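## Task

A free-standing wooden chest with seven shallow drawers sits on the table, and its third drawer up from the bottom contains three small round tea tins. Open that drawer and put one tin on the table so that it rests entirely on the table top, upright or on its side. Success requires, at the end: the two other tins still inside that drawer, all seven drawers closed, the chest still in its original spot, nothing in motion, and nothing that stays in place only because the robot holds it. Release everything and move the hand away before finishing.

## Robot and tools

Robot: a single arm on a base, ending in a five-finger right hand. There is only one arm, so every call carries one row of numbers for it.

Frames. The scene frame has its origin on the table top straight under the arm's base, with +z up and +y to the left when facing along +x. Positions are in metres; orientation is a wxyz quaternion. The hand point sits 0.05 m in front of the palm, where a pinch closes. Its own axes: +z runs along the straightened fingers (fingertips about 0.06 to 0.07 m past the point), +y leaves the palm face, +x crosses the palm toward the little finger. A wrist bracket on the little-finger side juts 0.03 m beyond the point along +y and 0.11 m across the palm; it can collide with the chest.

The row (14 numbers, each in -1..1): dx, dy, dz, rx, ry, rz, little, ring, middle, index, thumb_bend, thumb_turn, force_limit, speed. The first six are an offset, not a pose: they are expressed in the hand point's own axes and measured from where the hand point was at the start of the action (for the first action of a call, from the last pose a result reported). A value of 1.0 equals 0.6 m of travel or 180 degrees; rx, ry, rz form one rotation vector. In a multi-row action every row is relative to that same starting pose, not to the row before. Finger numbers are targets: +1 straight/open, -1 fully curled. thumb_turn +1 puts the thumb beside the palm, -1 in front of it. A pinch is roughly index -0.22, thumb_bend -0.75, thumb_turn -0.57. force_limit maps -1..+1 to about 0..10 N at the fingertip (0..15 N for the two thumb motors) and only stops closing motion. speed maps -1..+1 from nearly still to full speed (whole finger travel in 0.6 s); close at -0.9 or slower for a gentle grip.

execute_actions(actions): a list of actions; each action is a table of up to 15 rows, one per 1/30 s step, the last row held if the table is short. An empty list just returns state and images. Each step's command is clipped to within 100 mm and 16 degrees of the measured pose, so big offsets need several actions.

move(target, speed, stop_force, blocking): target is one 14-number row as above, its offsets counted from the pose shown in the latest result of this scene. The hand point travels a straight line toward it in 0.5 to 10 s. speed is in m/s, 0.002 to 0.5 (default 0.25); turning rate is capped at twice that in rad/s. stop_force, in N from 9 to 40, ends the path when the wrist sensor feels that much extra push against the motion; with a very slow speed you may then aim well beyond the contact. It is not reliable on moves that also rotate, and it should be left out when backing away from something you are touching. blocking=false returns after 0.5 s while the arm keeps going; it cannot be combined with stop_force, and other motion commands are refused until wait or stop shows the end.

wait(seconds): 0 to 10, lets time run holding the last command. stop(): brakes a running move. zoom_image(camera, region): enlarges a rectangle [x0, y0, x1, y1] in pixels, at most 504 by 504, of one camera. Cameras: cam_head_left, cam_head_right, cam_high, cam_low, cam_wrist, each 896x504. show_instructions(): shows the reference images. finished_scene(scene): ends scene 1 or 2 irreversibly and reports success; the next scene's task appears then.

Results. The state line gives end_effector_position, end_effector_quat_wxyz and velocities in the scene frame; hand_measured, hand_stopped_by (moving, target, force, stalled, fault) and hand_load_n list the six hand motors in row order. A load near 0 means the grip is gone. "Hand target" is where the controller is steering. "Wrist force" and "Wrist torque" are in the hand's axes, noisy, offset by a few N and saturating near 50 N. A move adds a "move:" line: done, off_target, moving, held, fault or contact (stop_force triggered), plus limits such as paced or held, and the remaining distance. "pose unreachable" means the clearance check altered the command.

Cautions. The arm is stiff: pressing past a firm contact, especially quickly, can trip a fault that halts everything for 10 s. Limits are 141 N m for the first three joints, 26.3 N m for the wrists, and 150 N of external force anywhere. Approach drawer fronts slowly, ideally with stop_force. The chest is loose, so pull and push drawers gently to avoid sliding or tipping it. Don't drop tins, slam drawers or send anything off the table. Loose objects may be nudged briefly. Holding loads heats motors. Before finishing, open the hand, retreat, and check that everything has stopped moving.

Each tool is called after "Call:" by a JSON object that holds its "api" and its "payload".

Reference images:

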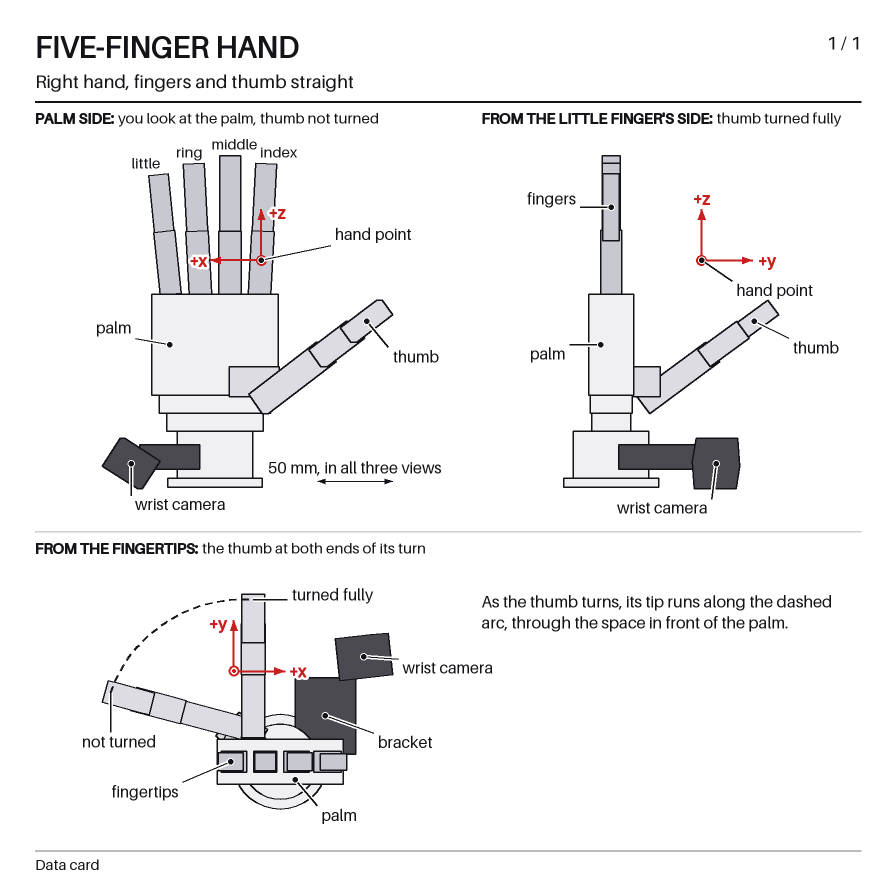

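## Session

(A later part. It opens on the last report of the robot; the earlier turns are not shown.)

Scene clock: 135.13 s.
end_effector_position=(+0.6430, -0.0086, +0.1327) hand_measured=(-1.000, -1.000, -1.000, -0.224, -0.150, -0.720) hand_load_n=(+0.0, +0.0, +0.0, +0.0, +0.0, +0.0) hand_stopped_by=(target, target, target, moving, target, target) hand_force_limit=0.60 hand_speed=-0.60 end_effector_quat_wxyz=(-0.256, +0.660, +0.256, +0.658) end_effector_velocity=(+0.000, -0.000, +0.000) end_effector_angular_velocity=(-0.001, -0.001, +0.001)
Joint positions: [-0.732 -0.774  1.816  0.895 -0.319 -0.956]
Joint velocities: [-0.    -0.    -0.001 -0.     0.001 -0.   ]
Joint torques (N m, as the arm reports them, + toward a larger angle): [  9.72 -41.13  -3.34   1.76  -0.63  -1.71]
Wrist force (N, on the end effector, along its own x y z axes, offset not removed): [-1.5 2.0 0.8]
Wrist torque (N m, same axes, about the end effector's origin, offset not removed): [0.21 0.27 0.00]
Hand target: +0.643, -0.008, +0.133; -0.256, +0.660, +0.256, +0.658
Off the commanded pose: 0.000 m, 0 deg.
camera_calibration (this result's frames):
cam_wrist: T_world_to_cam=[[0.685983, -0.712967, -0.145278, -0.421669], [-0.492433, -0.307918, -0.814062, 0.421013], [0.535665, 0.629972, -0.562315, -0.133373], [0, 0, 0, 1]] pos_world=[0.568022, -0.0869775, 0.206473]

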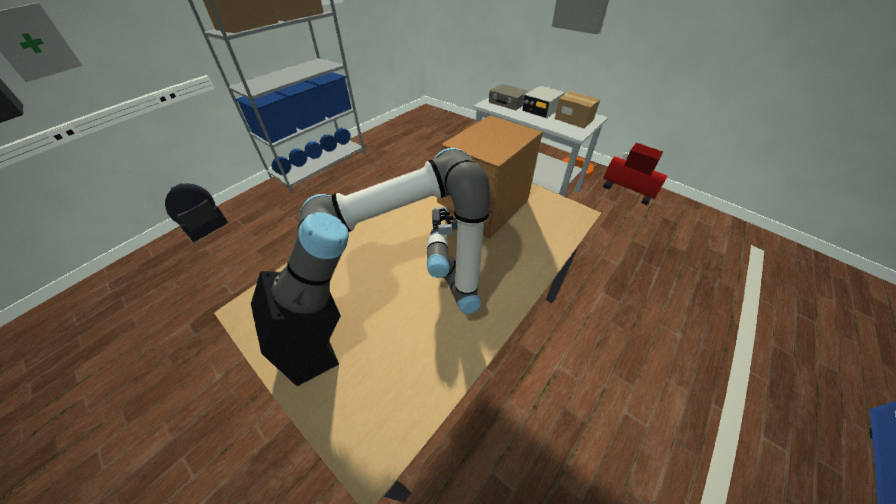

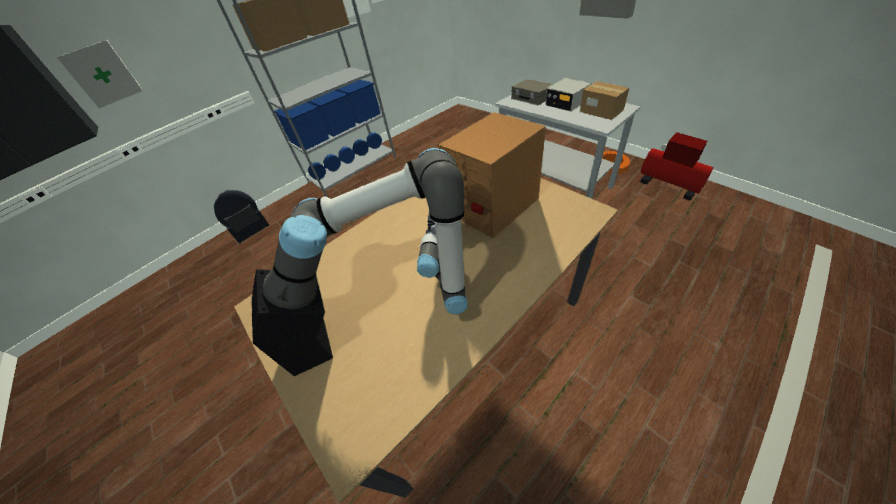

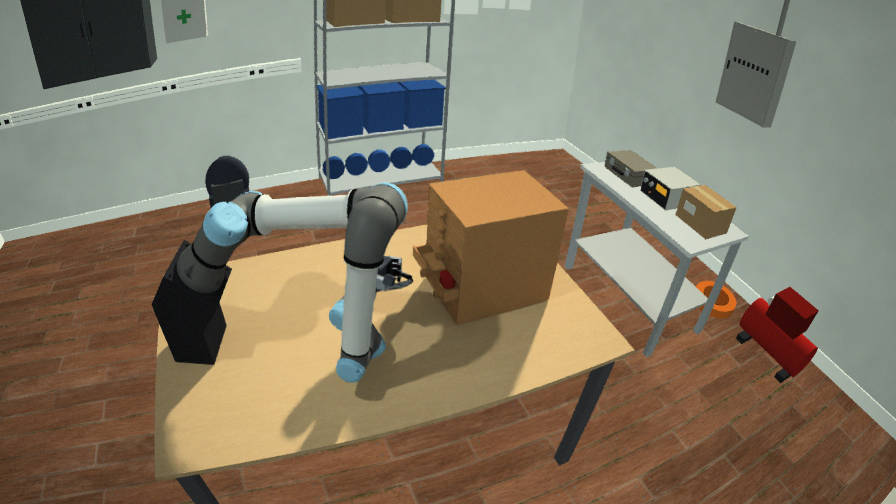

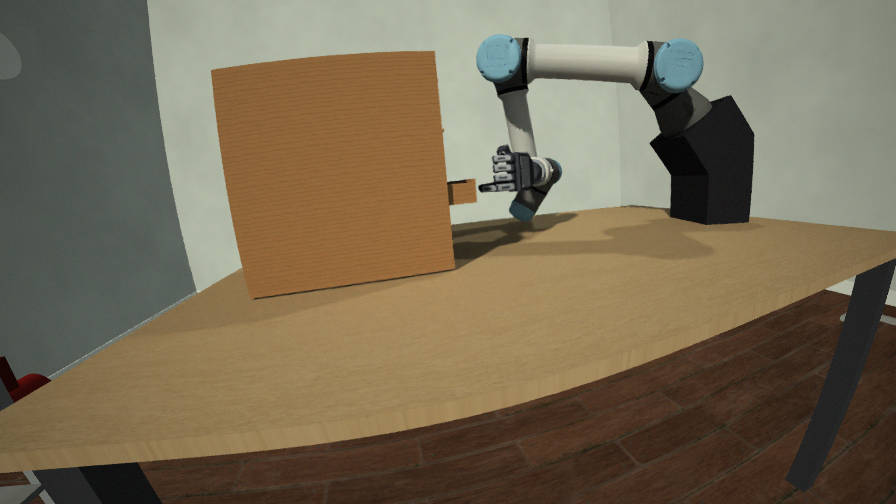

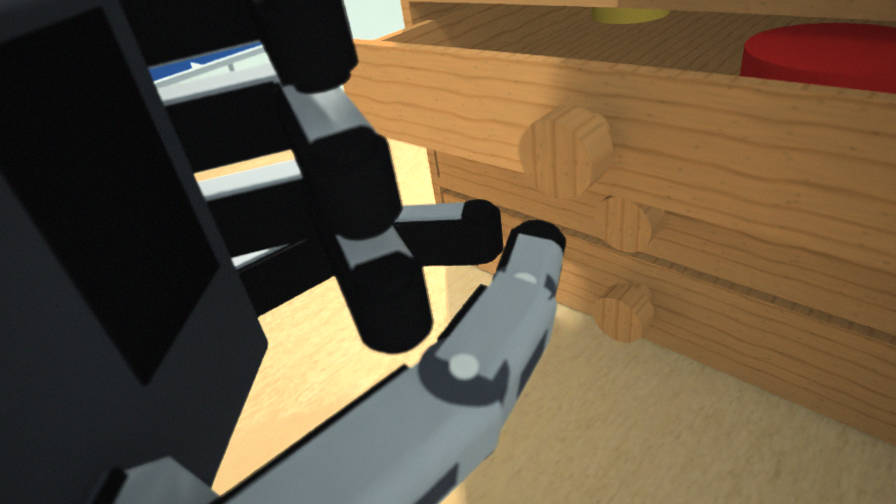

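Call:
{"api": "move", "payload": {"target": [0.25,-0.134,-0.149,0,0,0,-1,-1,1,1,1,1,0.6,0], "speed": 0.2}}

Call:
{"api": "move", "payload": {"target": [0,0,0,-0.405,-0.053,0.547,-1,-1,1,1,1,1,0.6,0], "speed": 0.3}}

Scene clock: 142.47 s.
end_effector_position=(+0.5234, -0.0098, +0.2834) hand_measured=(-1.000, -1.000, +1.000, +1.000, +1.000, +1.000) hand_load_n=(+0.0, +0.0, +0.0, +0.0, +0.0, +0.0) hand_stopped_by=(target, target, target, target, target, target) hand_force_limit=0.60 hand_speed=0.00 end_effector_quat_wxyz=(-0.255, +0.660, +0.256, +0.659) end_effector_velocity=(-0.001, -0.000, +0.001) end_effector_angular_velocity=(+0.005, +0.004, +0.018)
Joint positions: [-1.123 -1.459  2.368 -0.057 -0.402  0.187]
Joint velocities: [-0.008 -0.023 -0.004 -0.033 -0.009  0.064]
Joint torques (N m, as the arm reports them, + toward a larger angle): [ -8.81 -30.33  -4.68   0.59  -5.06   1.02]
Wrist force (N, on the end effector, along its own x y z axes, offset not removed): [-0.7 1.6 1.2]
Wrist torque (N m, same axes, about the end effector's origin, offset not removed): [0.28 0.07 0.02]
Hand target: +0.523, -0.010, +0.284; -0.256, +0.659, +0.257, +0.658
Off the commanded pose: 0.001 m, 0 deg.
move: done
camera_calibration (this result's frames):
cam_wrist: T_world_to_cam=[[0.685141, -0.713941, -0.144465, -0.318397], [-0.492004, -0.307335, -0.814541, 0.484332], [0.537135, 0.629153, -0.561829, 0.0152662], [0, 0, 0, 1]] pos_world=[0.44824, -0.0880693, 0.357088]

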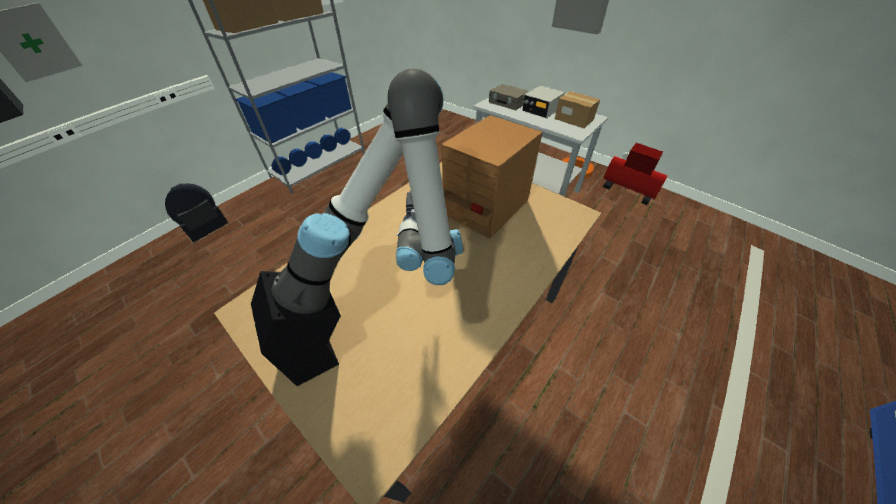

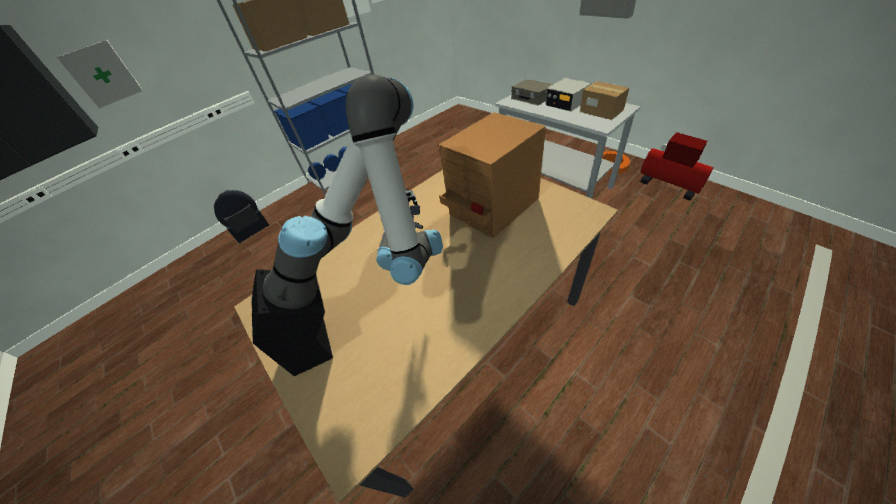

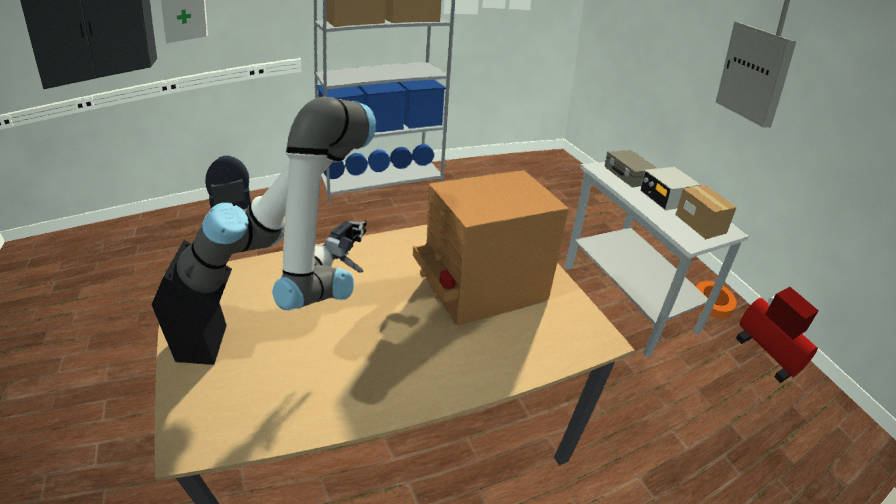

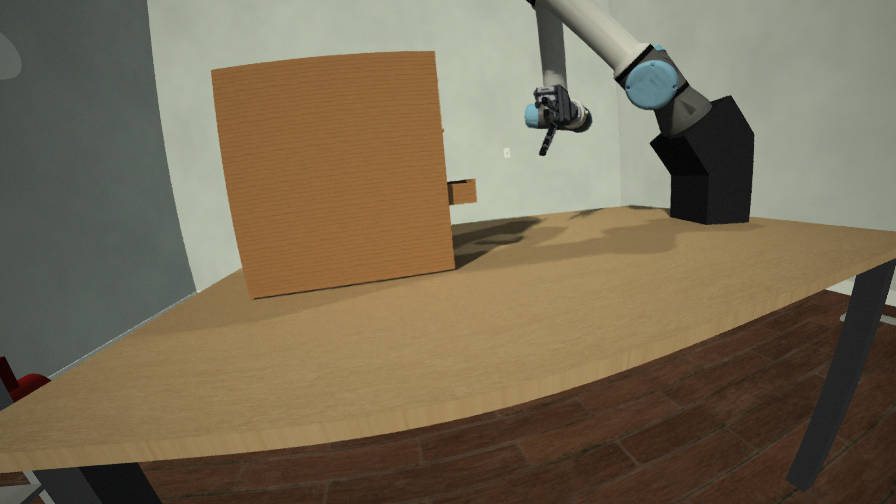

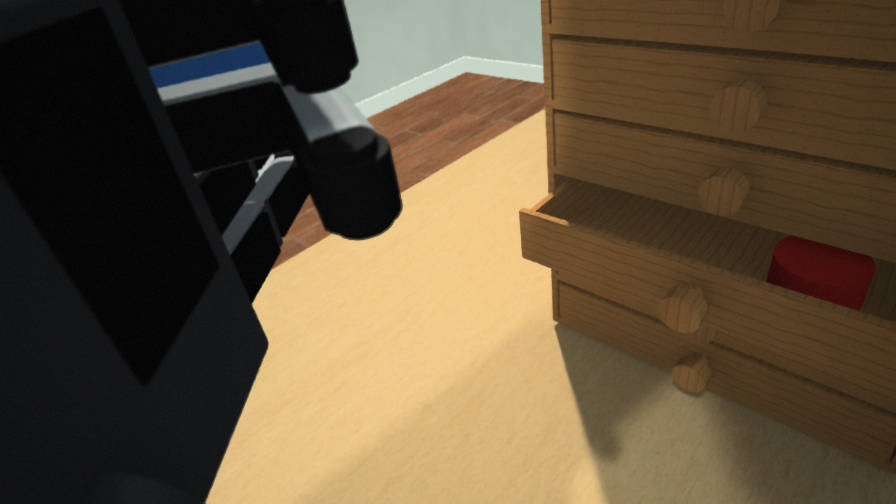

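Scene clock: 146.37 s.
end_effector_position=(+0.5219, -0.0106, +0.2813) hand_measured=(-1.000, -1.000, +1.000, +1.000, +1.000, +1.000) hand_load_n=(+0.0, +0.0, +0.0, +0.0, +0.0, +0.0) hand_stopped_by=(target, target, target, target, target, target) hand_force_limit=0.60 hand_speed=0.00 end_effector_quat_wxyz=(-0.307, +0.763, -0.169, +0.542) end_effector_velocity=(-0.000, +0.000, +0.000) end_effector_angular_velocity=(-0.003, -0.002, +0.002)
Joint positions: [-1.035 -1.307  2.671  1.014 -0.445 -0.489]
Joint velocities: [ 0.     0.    -0.    -0.003  0.001 -0.   ]
Joint torques (N m, as the arm reports them, + toward a larger angle): [ 12.38 -27.21   9.74  -1.53  -2.15  -1.55]
Wrist force (N, on the end effector, along its own x y z axes, offset not removed): [-2.5 1.6 1.6]
Wrist torque (N m, same axes, about the end effector's origin, offset not removed): [0.23 0.40 -0.03]
Hand target: +0.522, -0.011, +0.281; -0.307, +0.763, -0.169, +0.542
Off the commanded pose: 0.003 m, 70 deg; orientation clipped at the last step of the last action.
move: held; limits=paced,held; held on 39 of 117 steps, including the last
pose unreachable: on one or more control steps of this call, first in action 0 (counted from 0), an arm could not follow its commanded pose, so it was not sent that pose on those steps. On the call's last step it was still not sent that pose. It may still have moved: this result reports where it is.
cause: the commanded pose would bring two parts of the arm too close to each other (joints 3 (elbow) to 5 (wrist 2) lie between them).
camera_calibration (this result's frames):
cam_wrist: T_world_to_cam=[[0.0454636, -0.652503, -0.756421, 0.18838], [-0.827421, 0.399679, -0.394501, 0.546021], [0.559739, 0.643814, -0.521724, -0.00755991], [0, 0, 0, 1]] pos_world=[0.447456, -0.090447, 0.353956]

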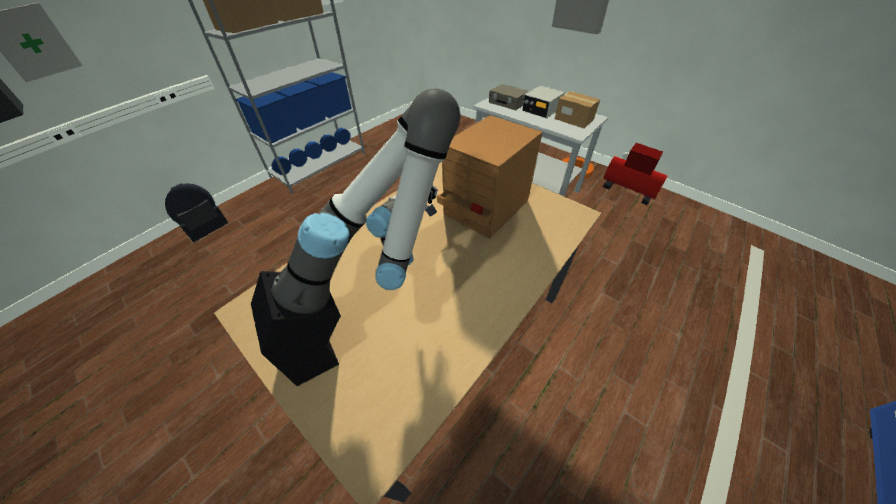

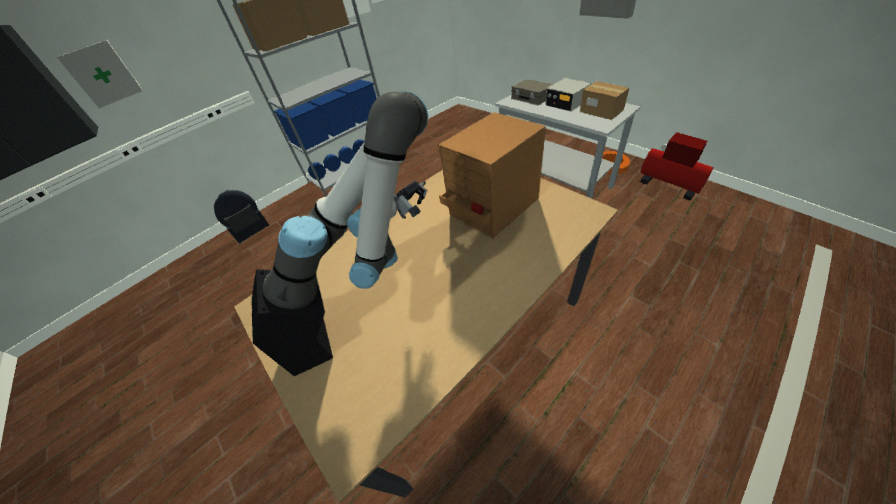

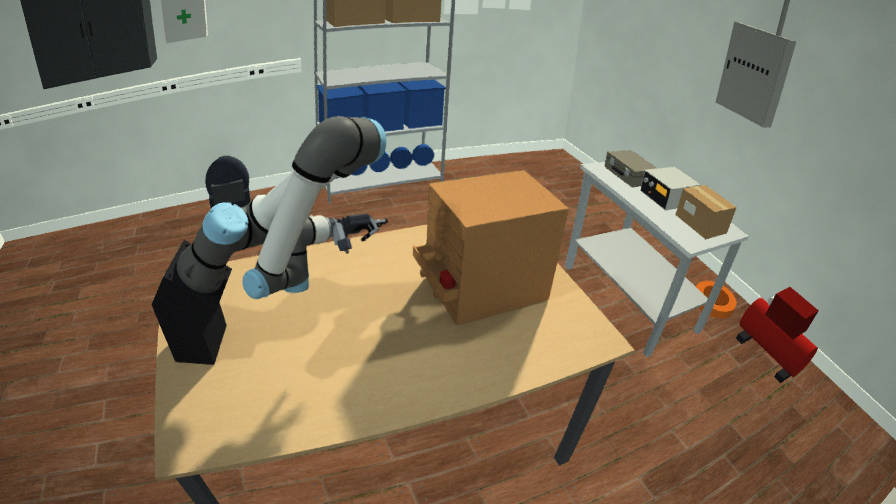

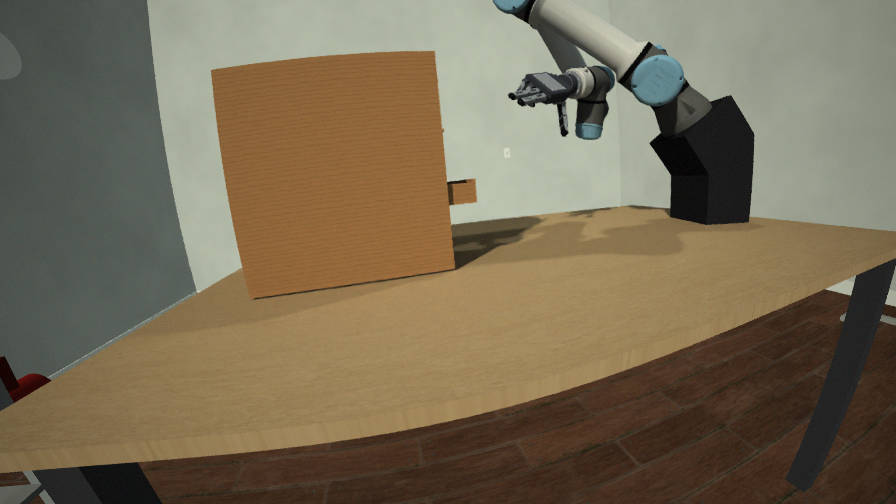

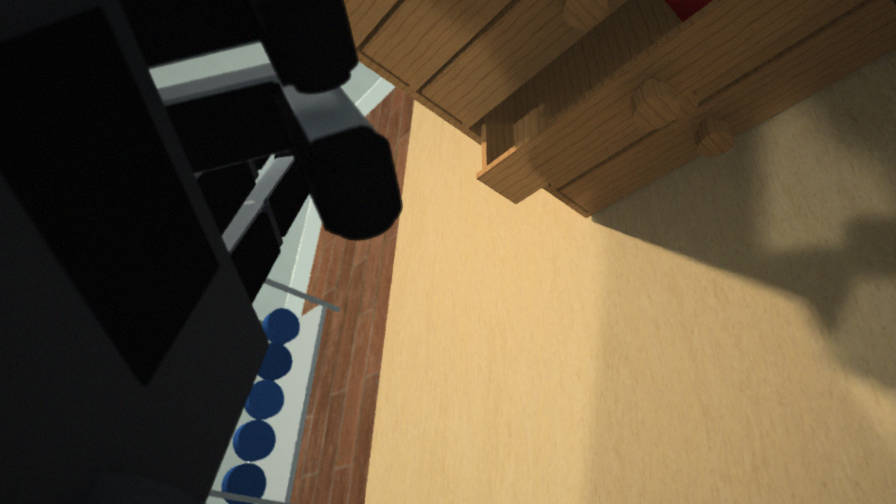

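Call:
{"api": "move", "payload": {"target": [0,0,0,0.175,0.023,-0.235,-1,-1,1,1,1,1,0.6,0], "speed": 0.4}}

Call:
{"api": "move", "payload": {"target": [0.1,0,0,0.36,0,0,-1,-1,1,1,1,1,0.6,0], "speed": 0.25}}

Scene clock: 159.07 s.
end_effector_position=(+0.5218, -0.0102, +0.2816) hand_measured=(-1.000, -1.000, +1.000, +1.000, +1.000, +1.000) hand_load_n=(+0.0, +0.0, +0.0, +0.0, +0.0, +0.0) hand_stopped_by=(target, target, target, target, target, target) hand_force_limit=0.60 hand_speed=0.00 end_effector_quat_wxyz=(-0.278, +0.643, +0.253, +0.667) end_effector_velocity=(-0.000, +0.000, +0.001) end_effector_angular_velocity=(+0.002, +0.000, +0.015)
Joint positions: [-1.117 -1.424  2.345 -0.105 -0.45   0.241]
Joint velocities: [-0.003 -0.012 -0.005 -0.022 -0.007  0.038]
Joint torques (N m, as the arm reports them, + toward a larger angle): [ -9.35 -30.4   -6.42   0.51  -4.72   1.09]
Wrist force (N, on the end effector, along its own x y z axes, offset not removed): [-2.2 0.8 -0.4]
Wrist torque (N m, same axes, about the end effector's origin, offset not removed): [0.16 0.36 -0.04]
Hand target: +0.522, -0.010, +0.282; -0.279, +0.643, +0.253, +0.667
Off the commanded pose: 0.000 m, 0 deg.
move: done; limits=paced
camera_calibration (this result's frames):
cam_wrist: T_world_to_cam=[[0.709109, -0.685739, -0.164096, -0.32464], [-0.466842, -0.282195, -0.838108, 0.475748], [0.528416, 0.670916, -0.520238, 0.00862872], [0, 0, 0, 1]] pos_world=[0.447745, -0.0941539, 0.349945]

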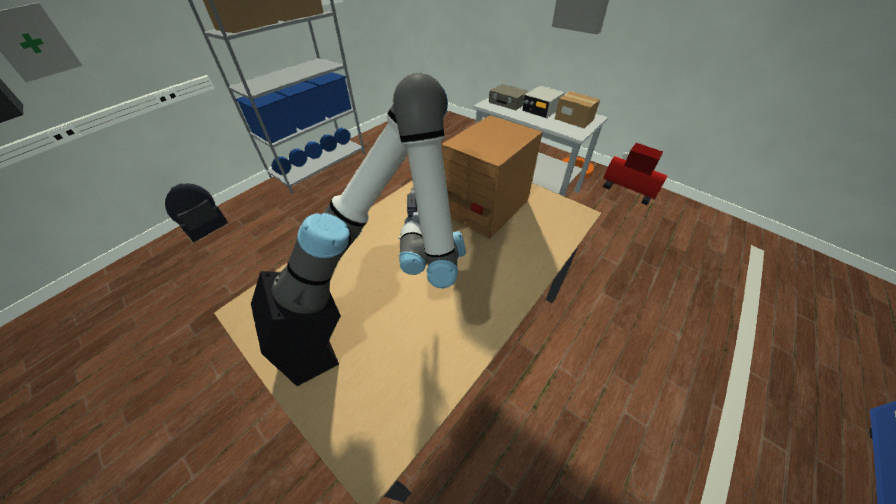

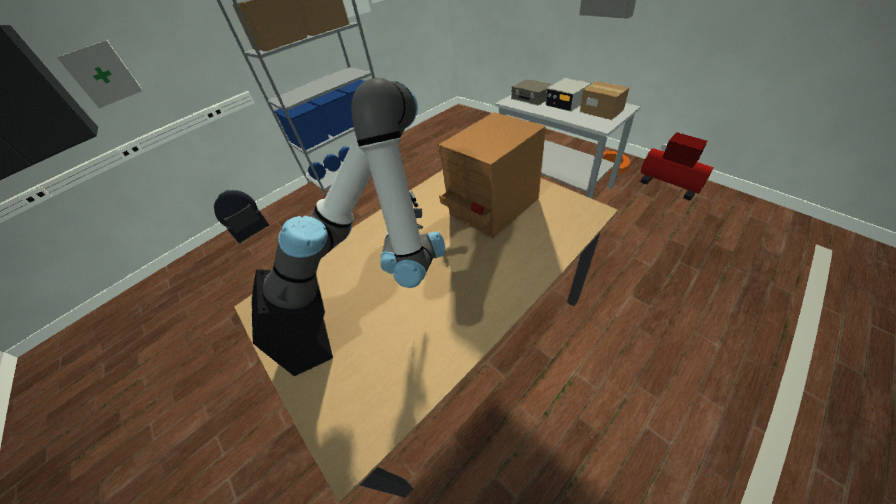

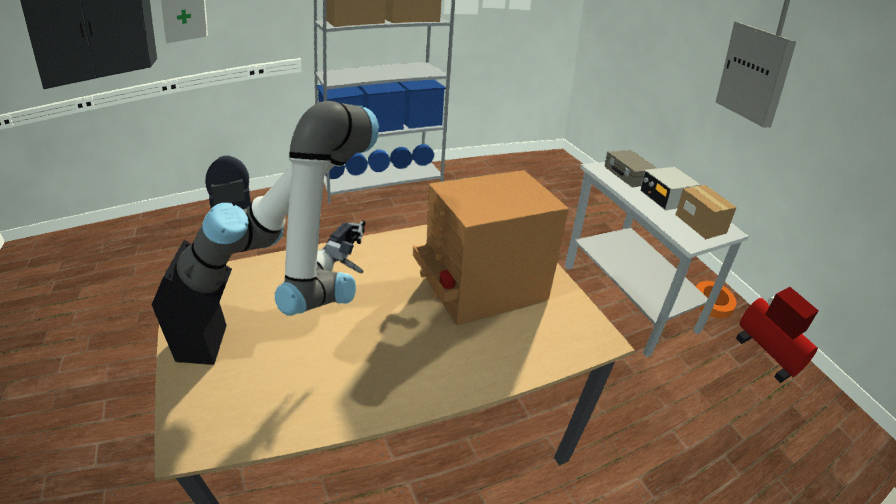

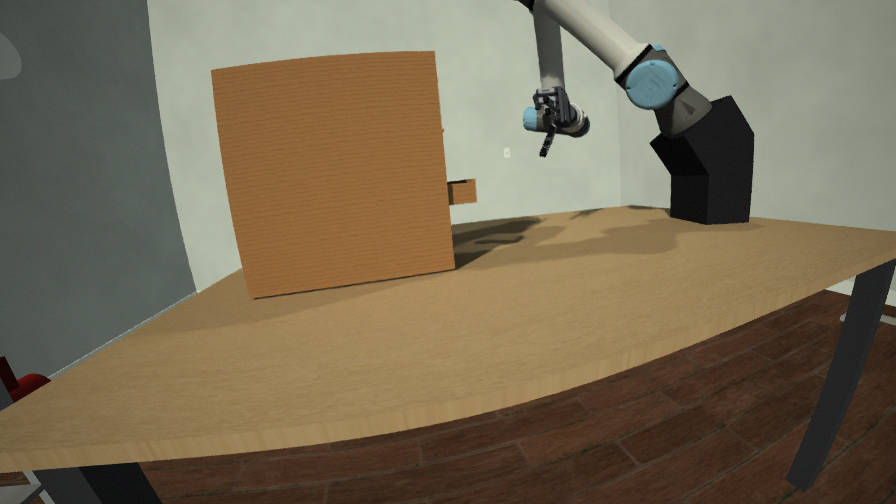

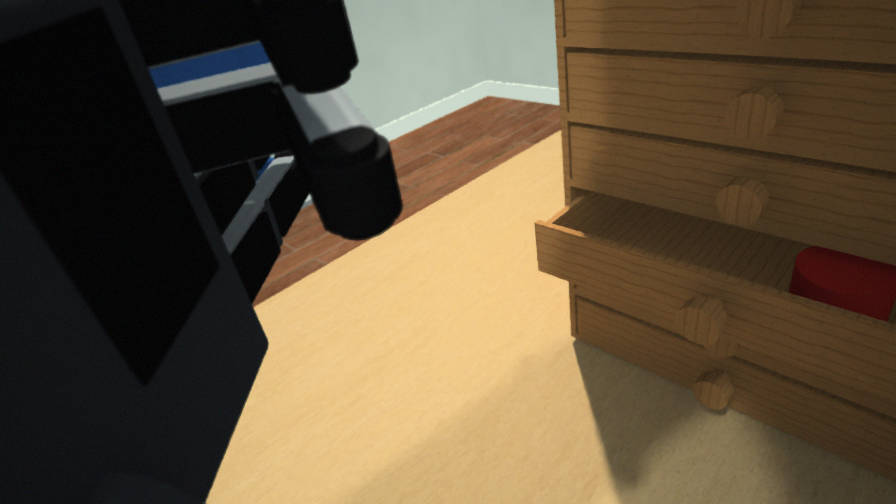

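Scene clock: 161.87 s.
end_effector_position=(+0.5207, -0.0130, +0.3413) hand_measured=(-1.000, -1.000, +1.000, +1.000, +1.000, +1.000) hand_load_n=(+0.0, +0.0, +0.0, +0.0, +0.0, +0.0) hand_stopped_by=(target, target, target, target, target, target) hand_force_limit=0.60 hand_speed=0.00 end_effector_quat_wxyz=(+0.580, -0.394, -0.570, -0.429) end_effector_velocity=(+0.000, +0.000, +0.001) end_effector_angular_velocity=(+0.002, -0.001, +0.016)
Joint positions: [-0.92  -1.541  1.756 -0.589 -1.092  1.188]
Joint velocities: [ 0.007  0.003 -0.01   0.001 -0.009  0.004]
Joint torques (N m, as the arm reports them, + toward a larger angle): [ 14.44 -29.49 -18.75   2.45  -3.96   1.28]
Wrist force (N, on the end effector, along its own x y z axes, offset not removed): [-2.9 1.5 1.1]
Wrist torque (N m, same axes, about the end effector's origin, offset not removed): [0.20 0.40 -0.09]
Hand target: +0.521, -0.013, +0.341; +0.580, -0.393, -0.571, -0.428
Off the commanded pose: 0.000 m, 0 deg.
move: done
camera_calibration (this result's frames):
cam_wrist: T_world_to_cam=[[0.93041, 0.349145, -0.111512, -0.435684], [0.0994128, -0.533235, -0.840106, 0.227035], [-0.352781, 0.770557, -0.530837, 0.50591], [0, 0, 0, 1]] pos_world=[0.56127, -0.116652, 0.410704]

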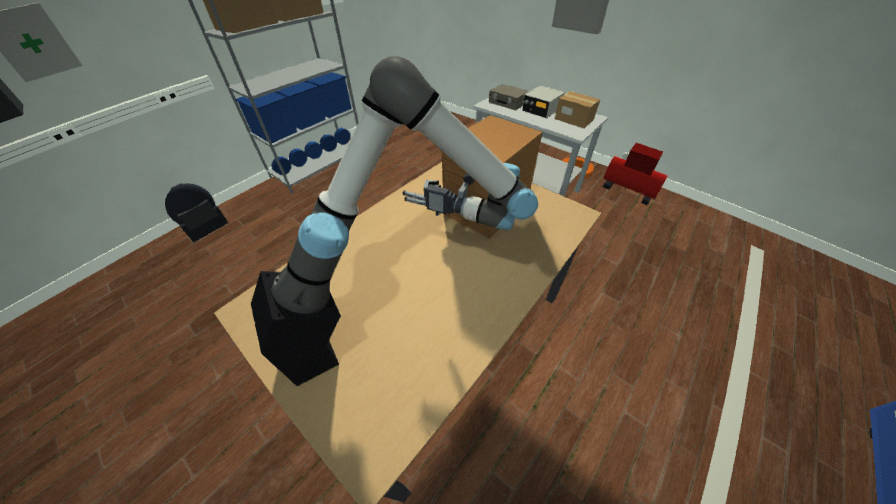

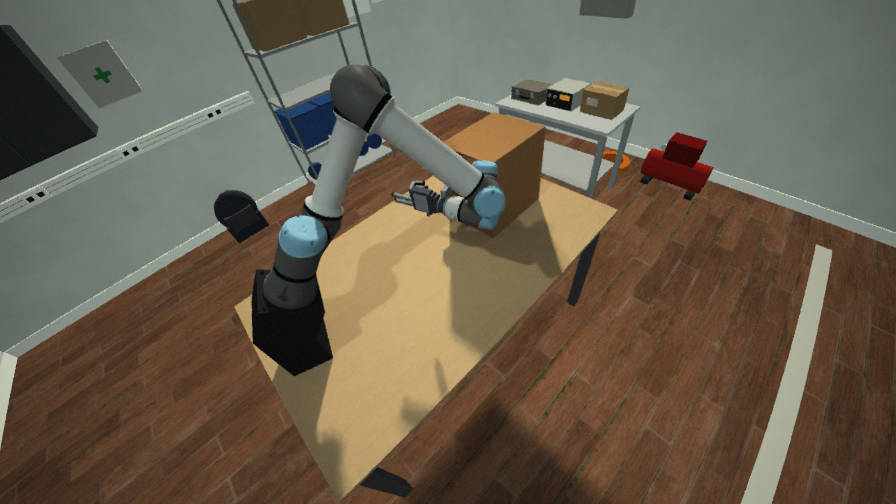

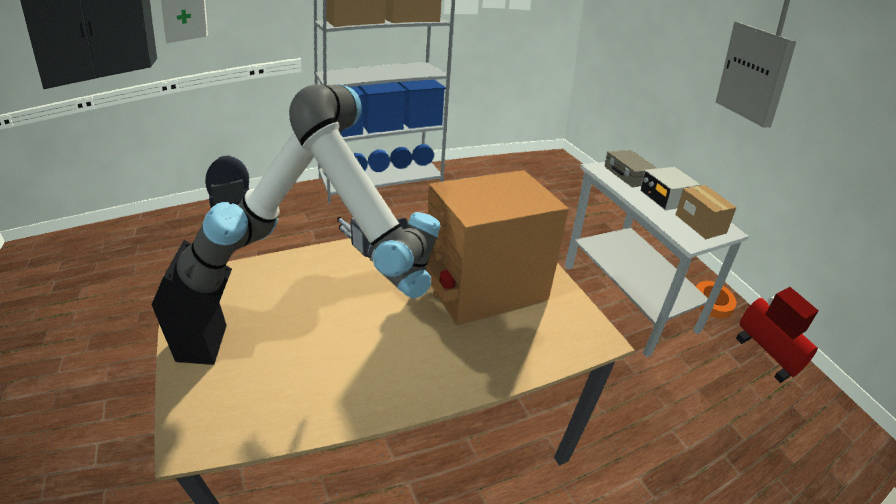

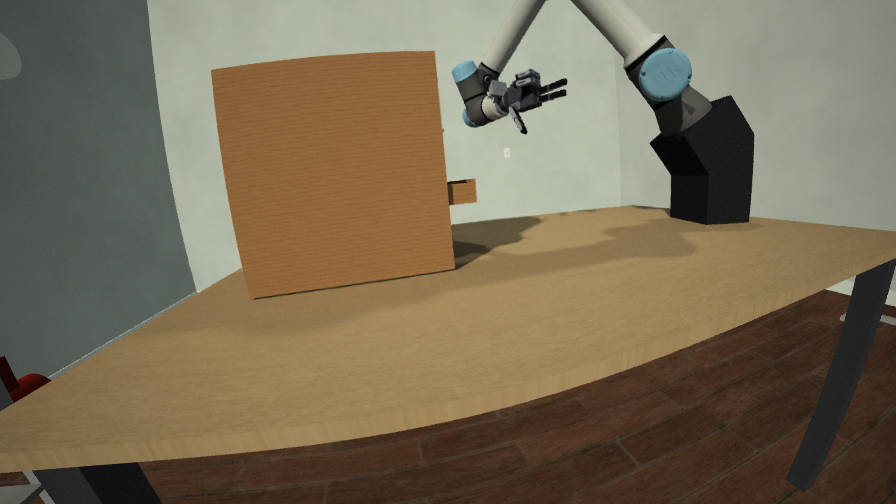

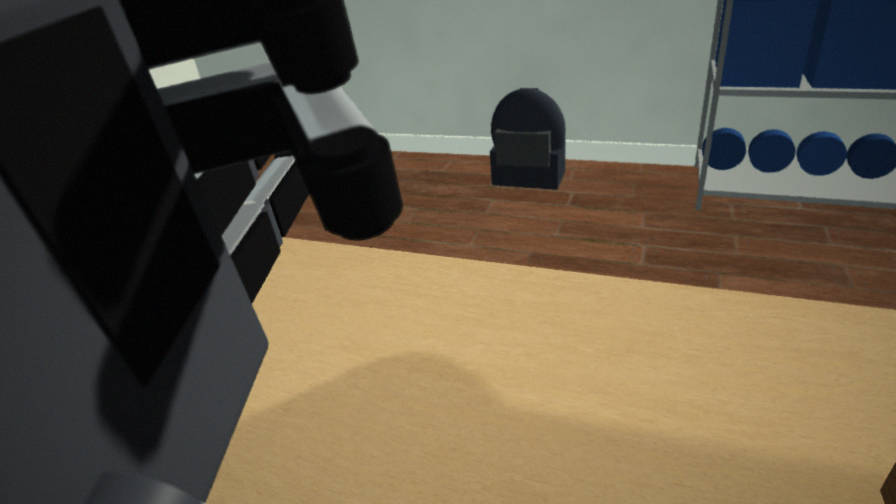

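Call:
{"api": "move", "payload": {"target": [0,-0.05,0,0,-0.5,0,-1,-1,1,1,1,1,0.6,0], "speed": 0.3}}

Scene clock: 168.63 s.
end_effector_position=(+0.4927, -0.0226, +0.3407) hand_measured=(-1.000, -1.000, +1.000, +1.000, +1.000, +1.000) hand_load_n=(+0.0, +0.0, +0.0, +0.0, +0.0, +0.0) hand_stopped_by=(target, target, target, target, target, target) hand_force_limit=0.60 hand_speed=0.00 end_effector_quat_wxyz=(-0.007, +0.581, +0.814, +0.025) end_effector_velocity=(-0.000, +0.001, -0.001) end_effector_angular_velocity=(-0.016, +0.007, -0.002)
Joint positions: [-0.618 -2.517  2.487 -2.164 -1.403  2.338]
Joint velocities: [ 0.04   0.018 -0.    -0.025 -0.041  0.036]
Joint torques (N m, as the arm reports them, + toward a larger angle): [ 19.69  -1.51 -12.06  -3.66  -3.26   1.3 ]
Wrist force (N, on the end effector, along its own x y z axes, offset not removed): [-2.8 0.2 0.6]
Wrist torque (N m, same axes, about the end effector's origin, offset not removed): [0.03 0.48 -0.10]
Hand target: +0.493, -0.023, +0.341; -0.007, +0.581, +0.813, +0.023
Off the commanded pose: 0.000 m, 0 deg.
move: done
camera_calibration (this result's frames):
cam_wrist: T_world_to_cam=[[0.982799, 0.184674, 0.00138597, -0.474251], [0.15558, -0.831961, 0.532575, -0.277952], [0.099506, -0.523198, -0.846382, 0.358518], [0, 0, 0, 1]] pos_world=[0.473662, 0.043913, 0.45213]

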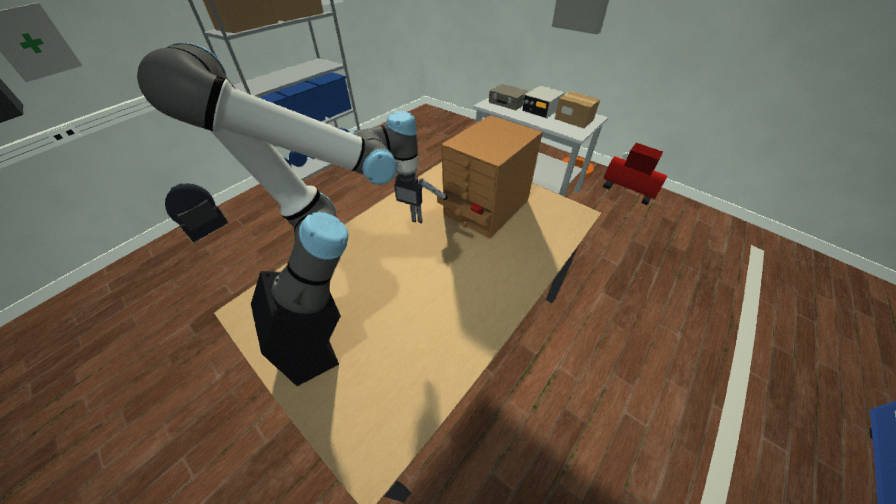

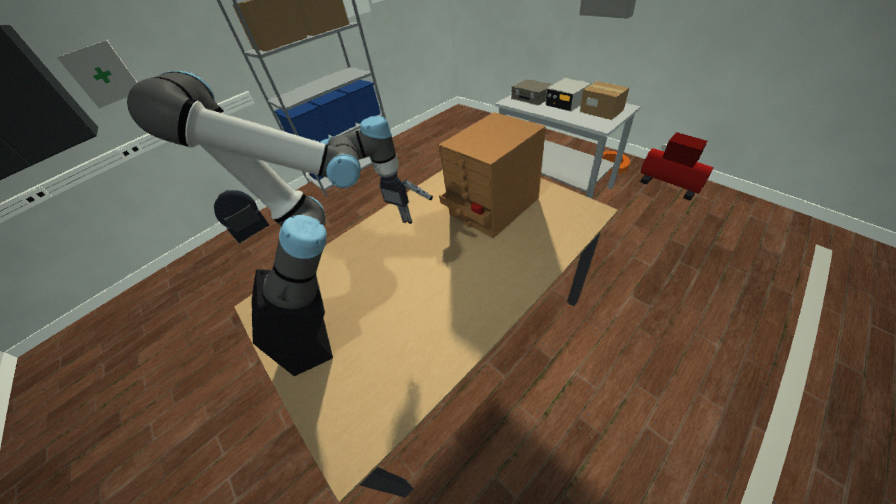

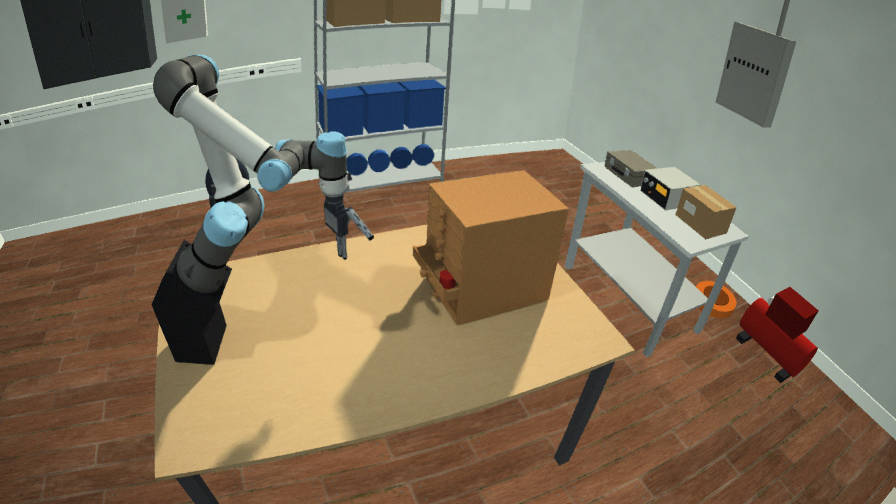

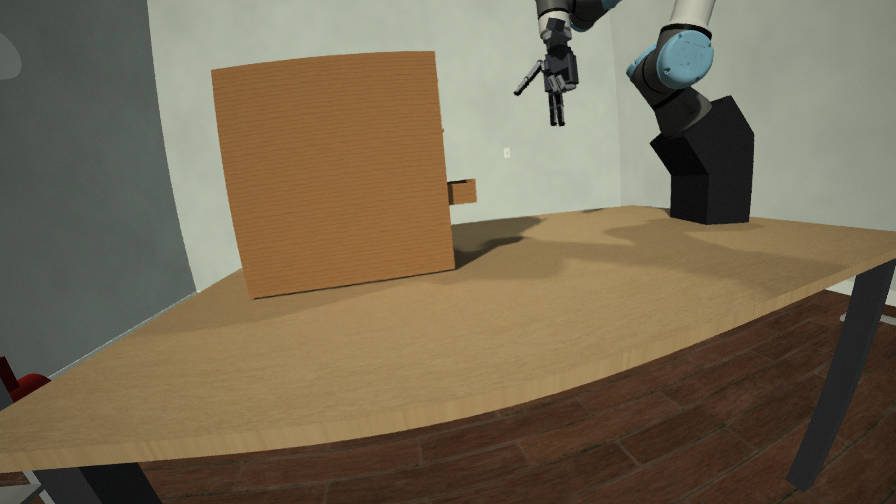

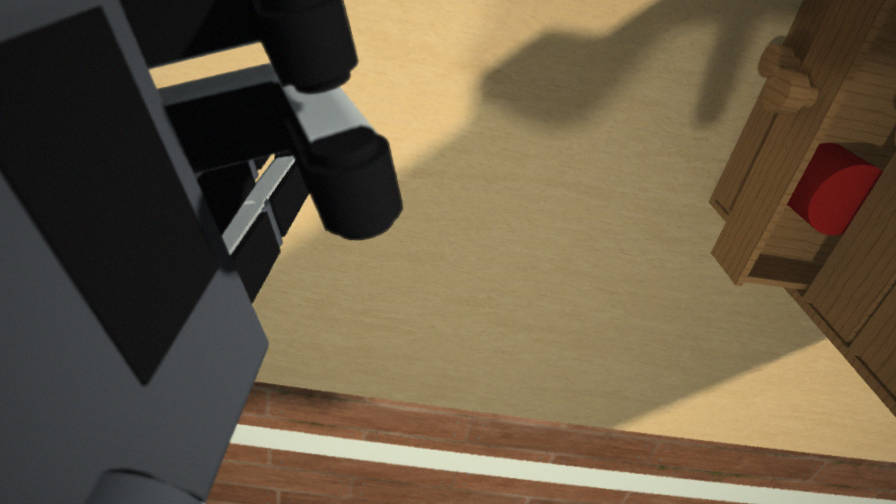

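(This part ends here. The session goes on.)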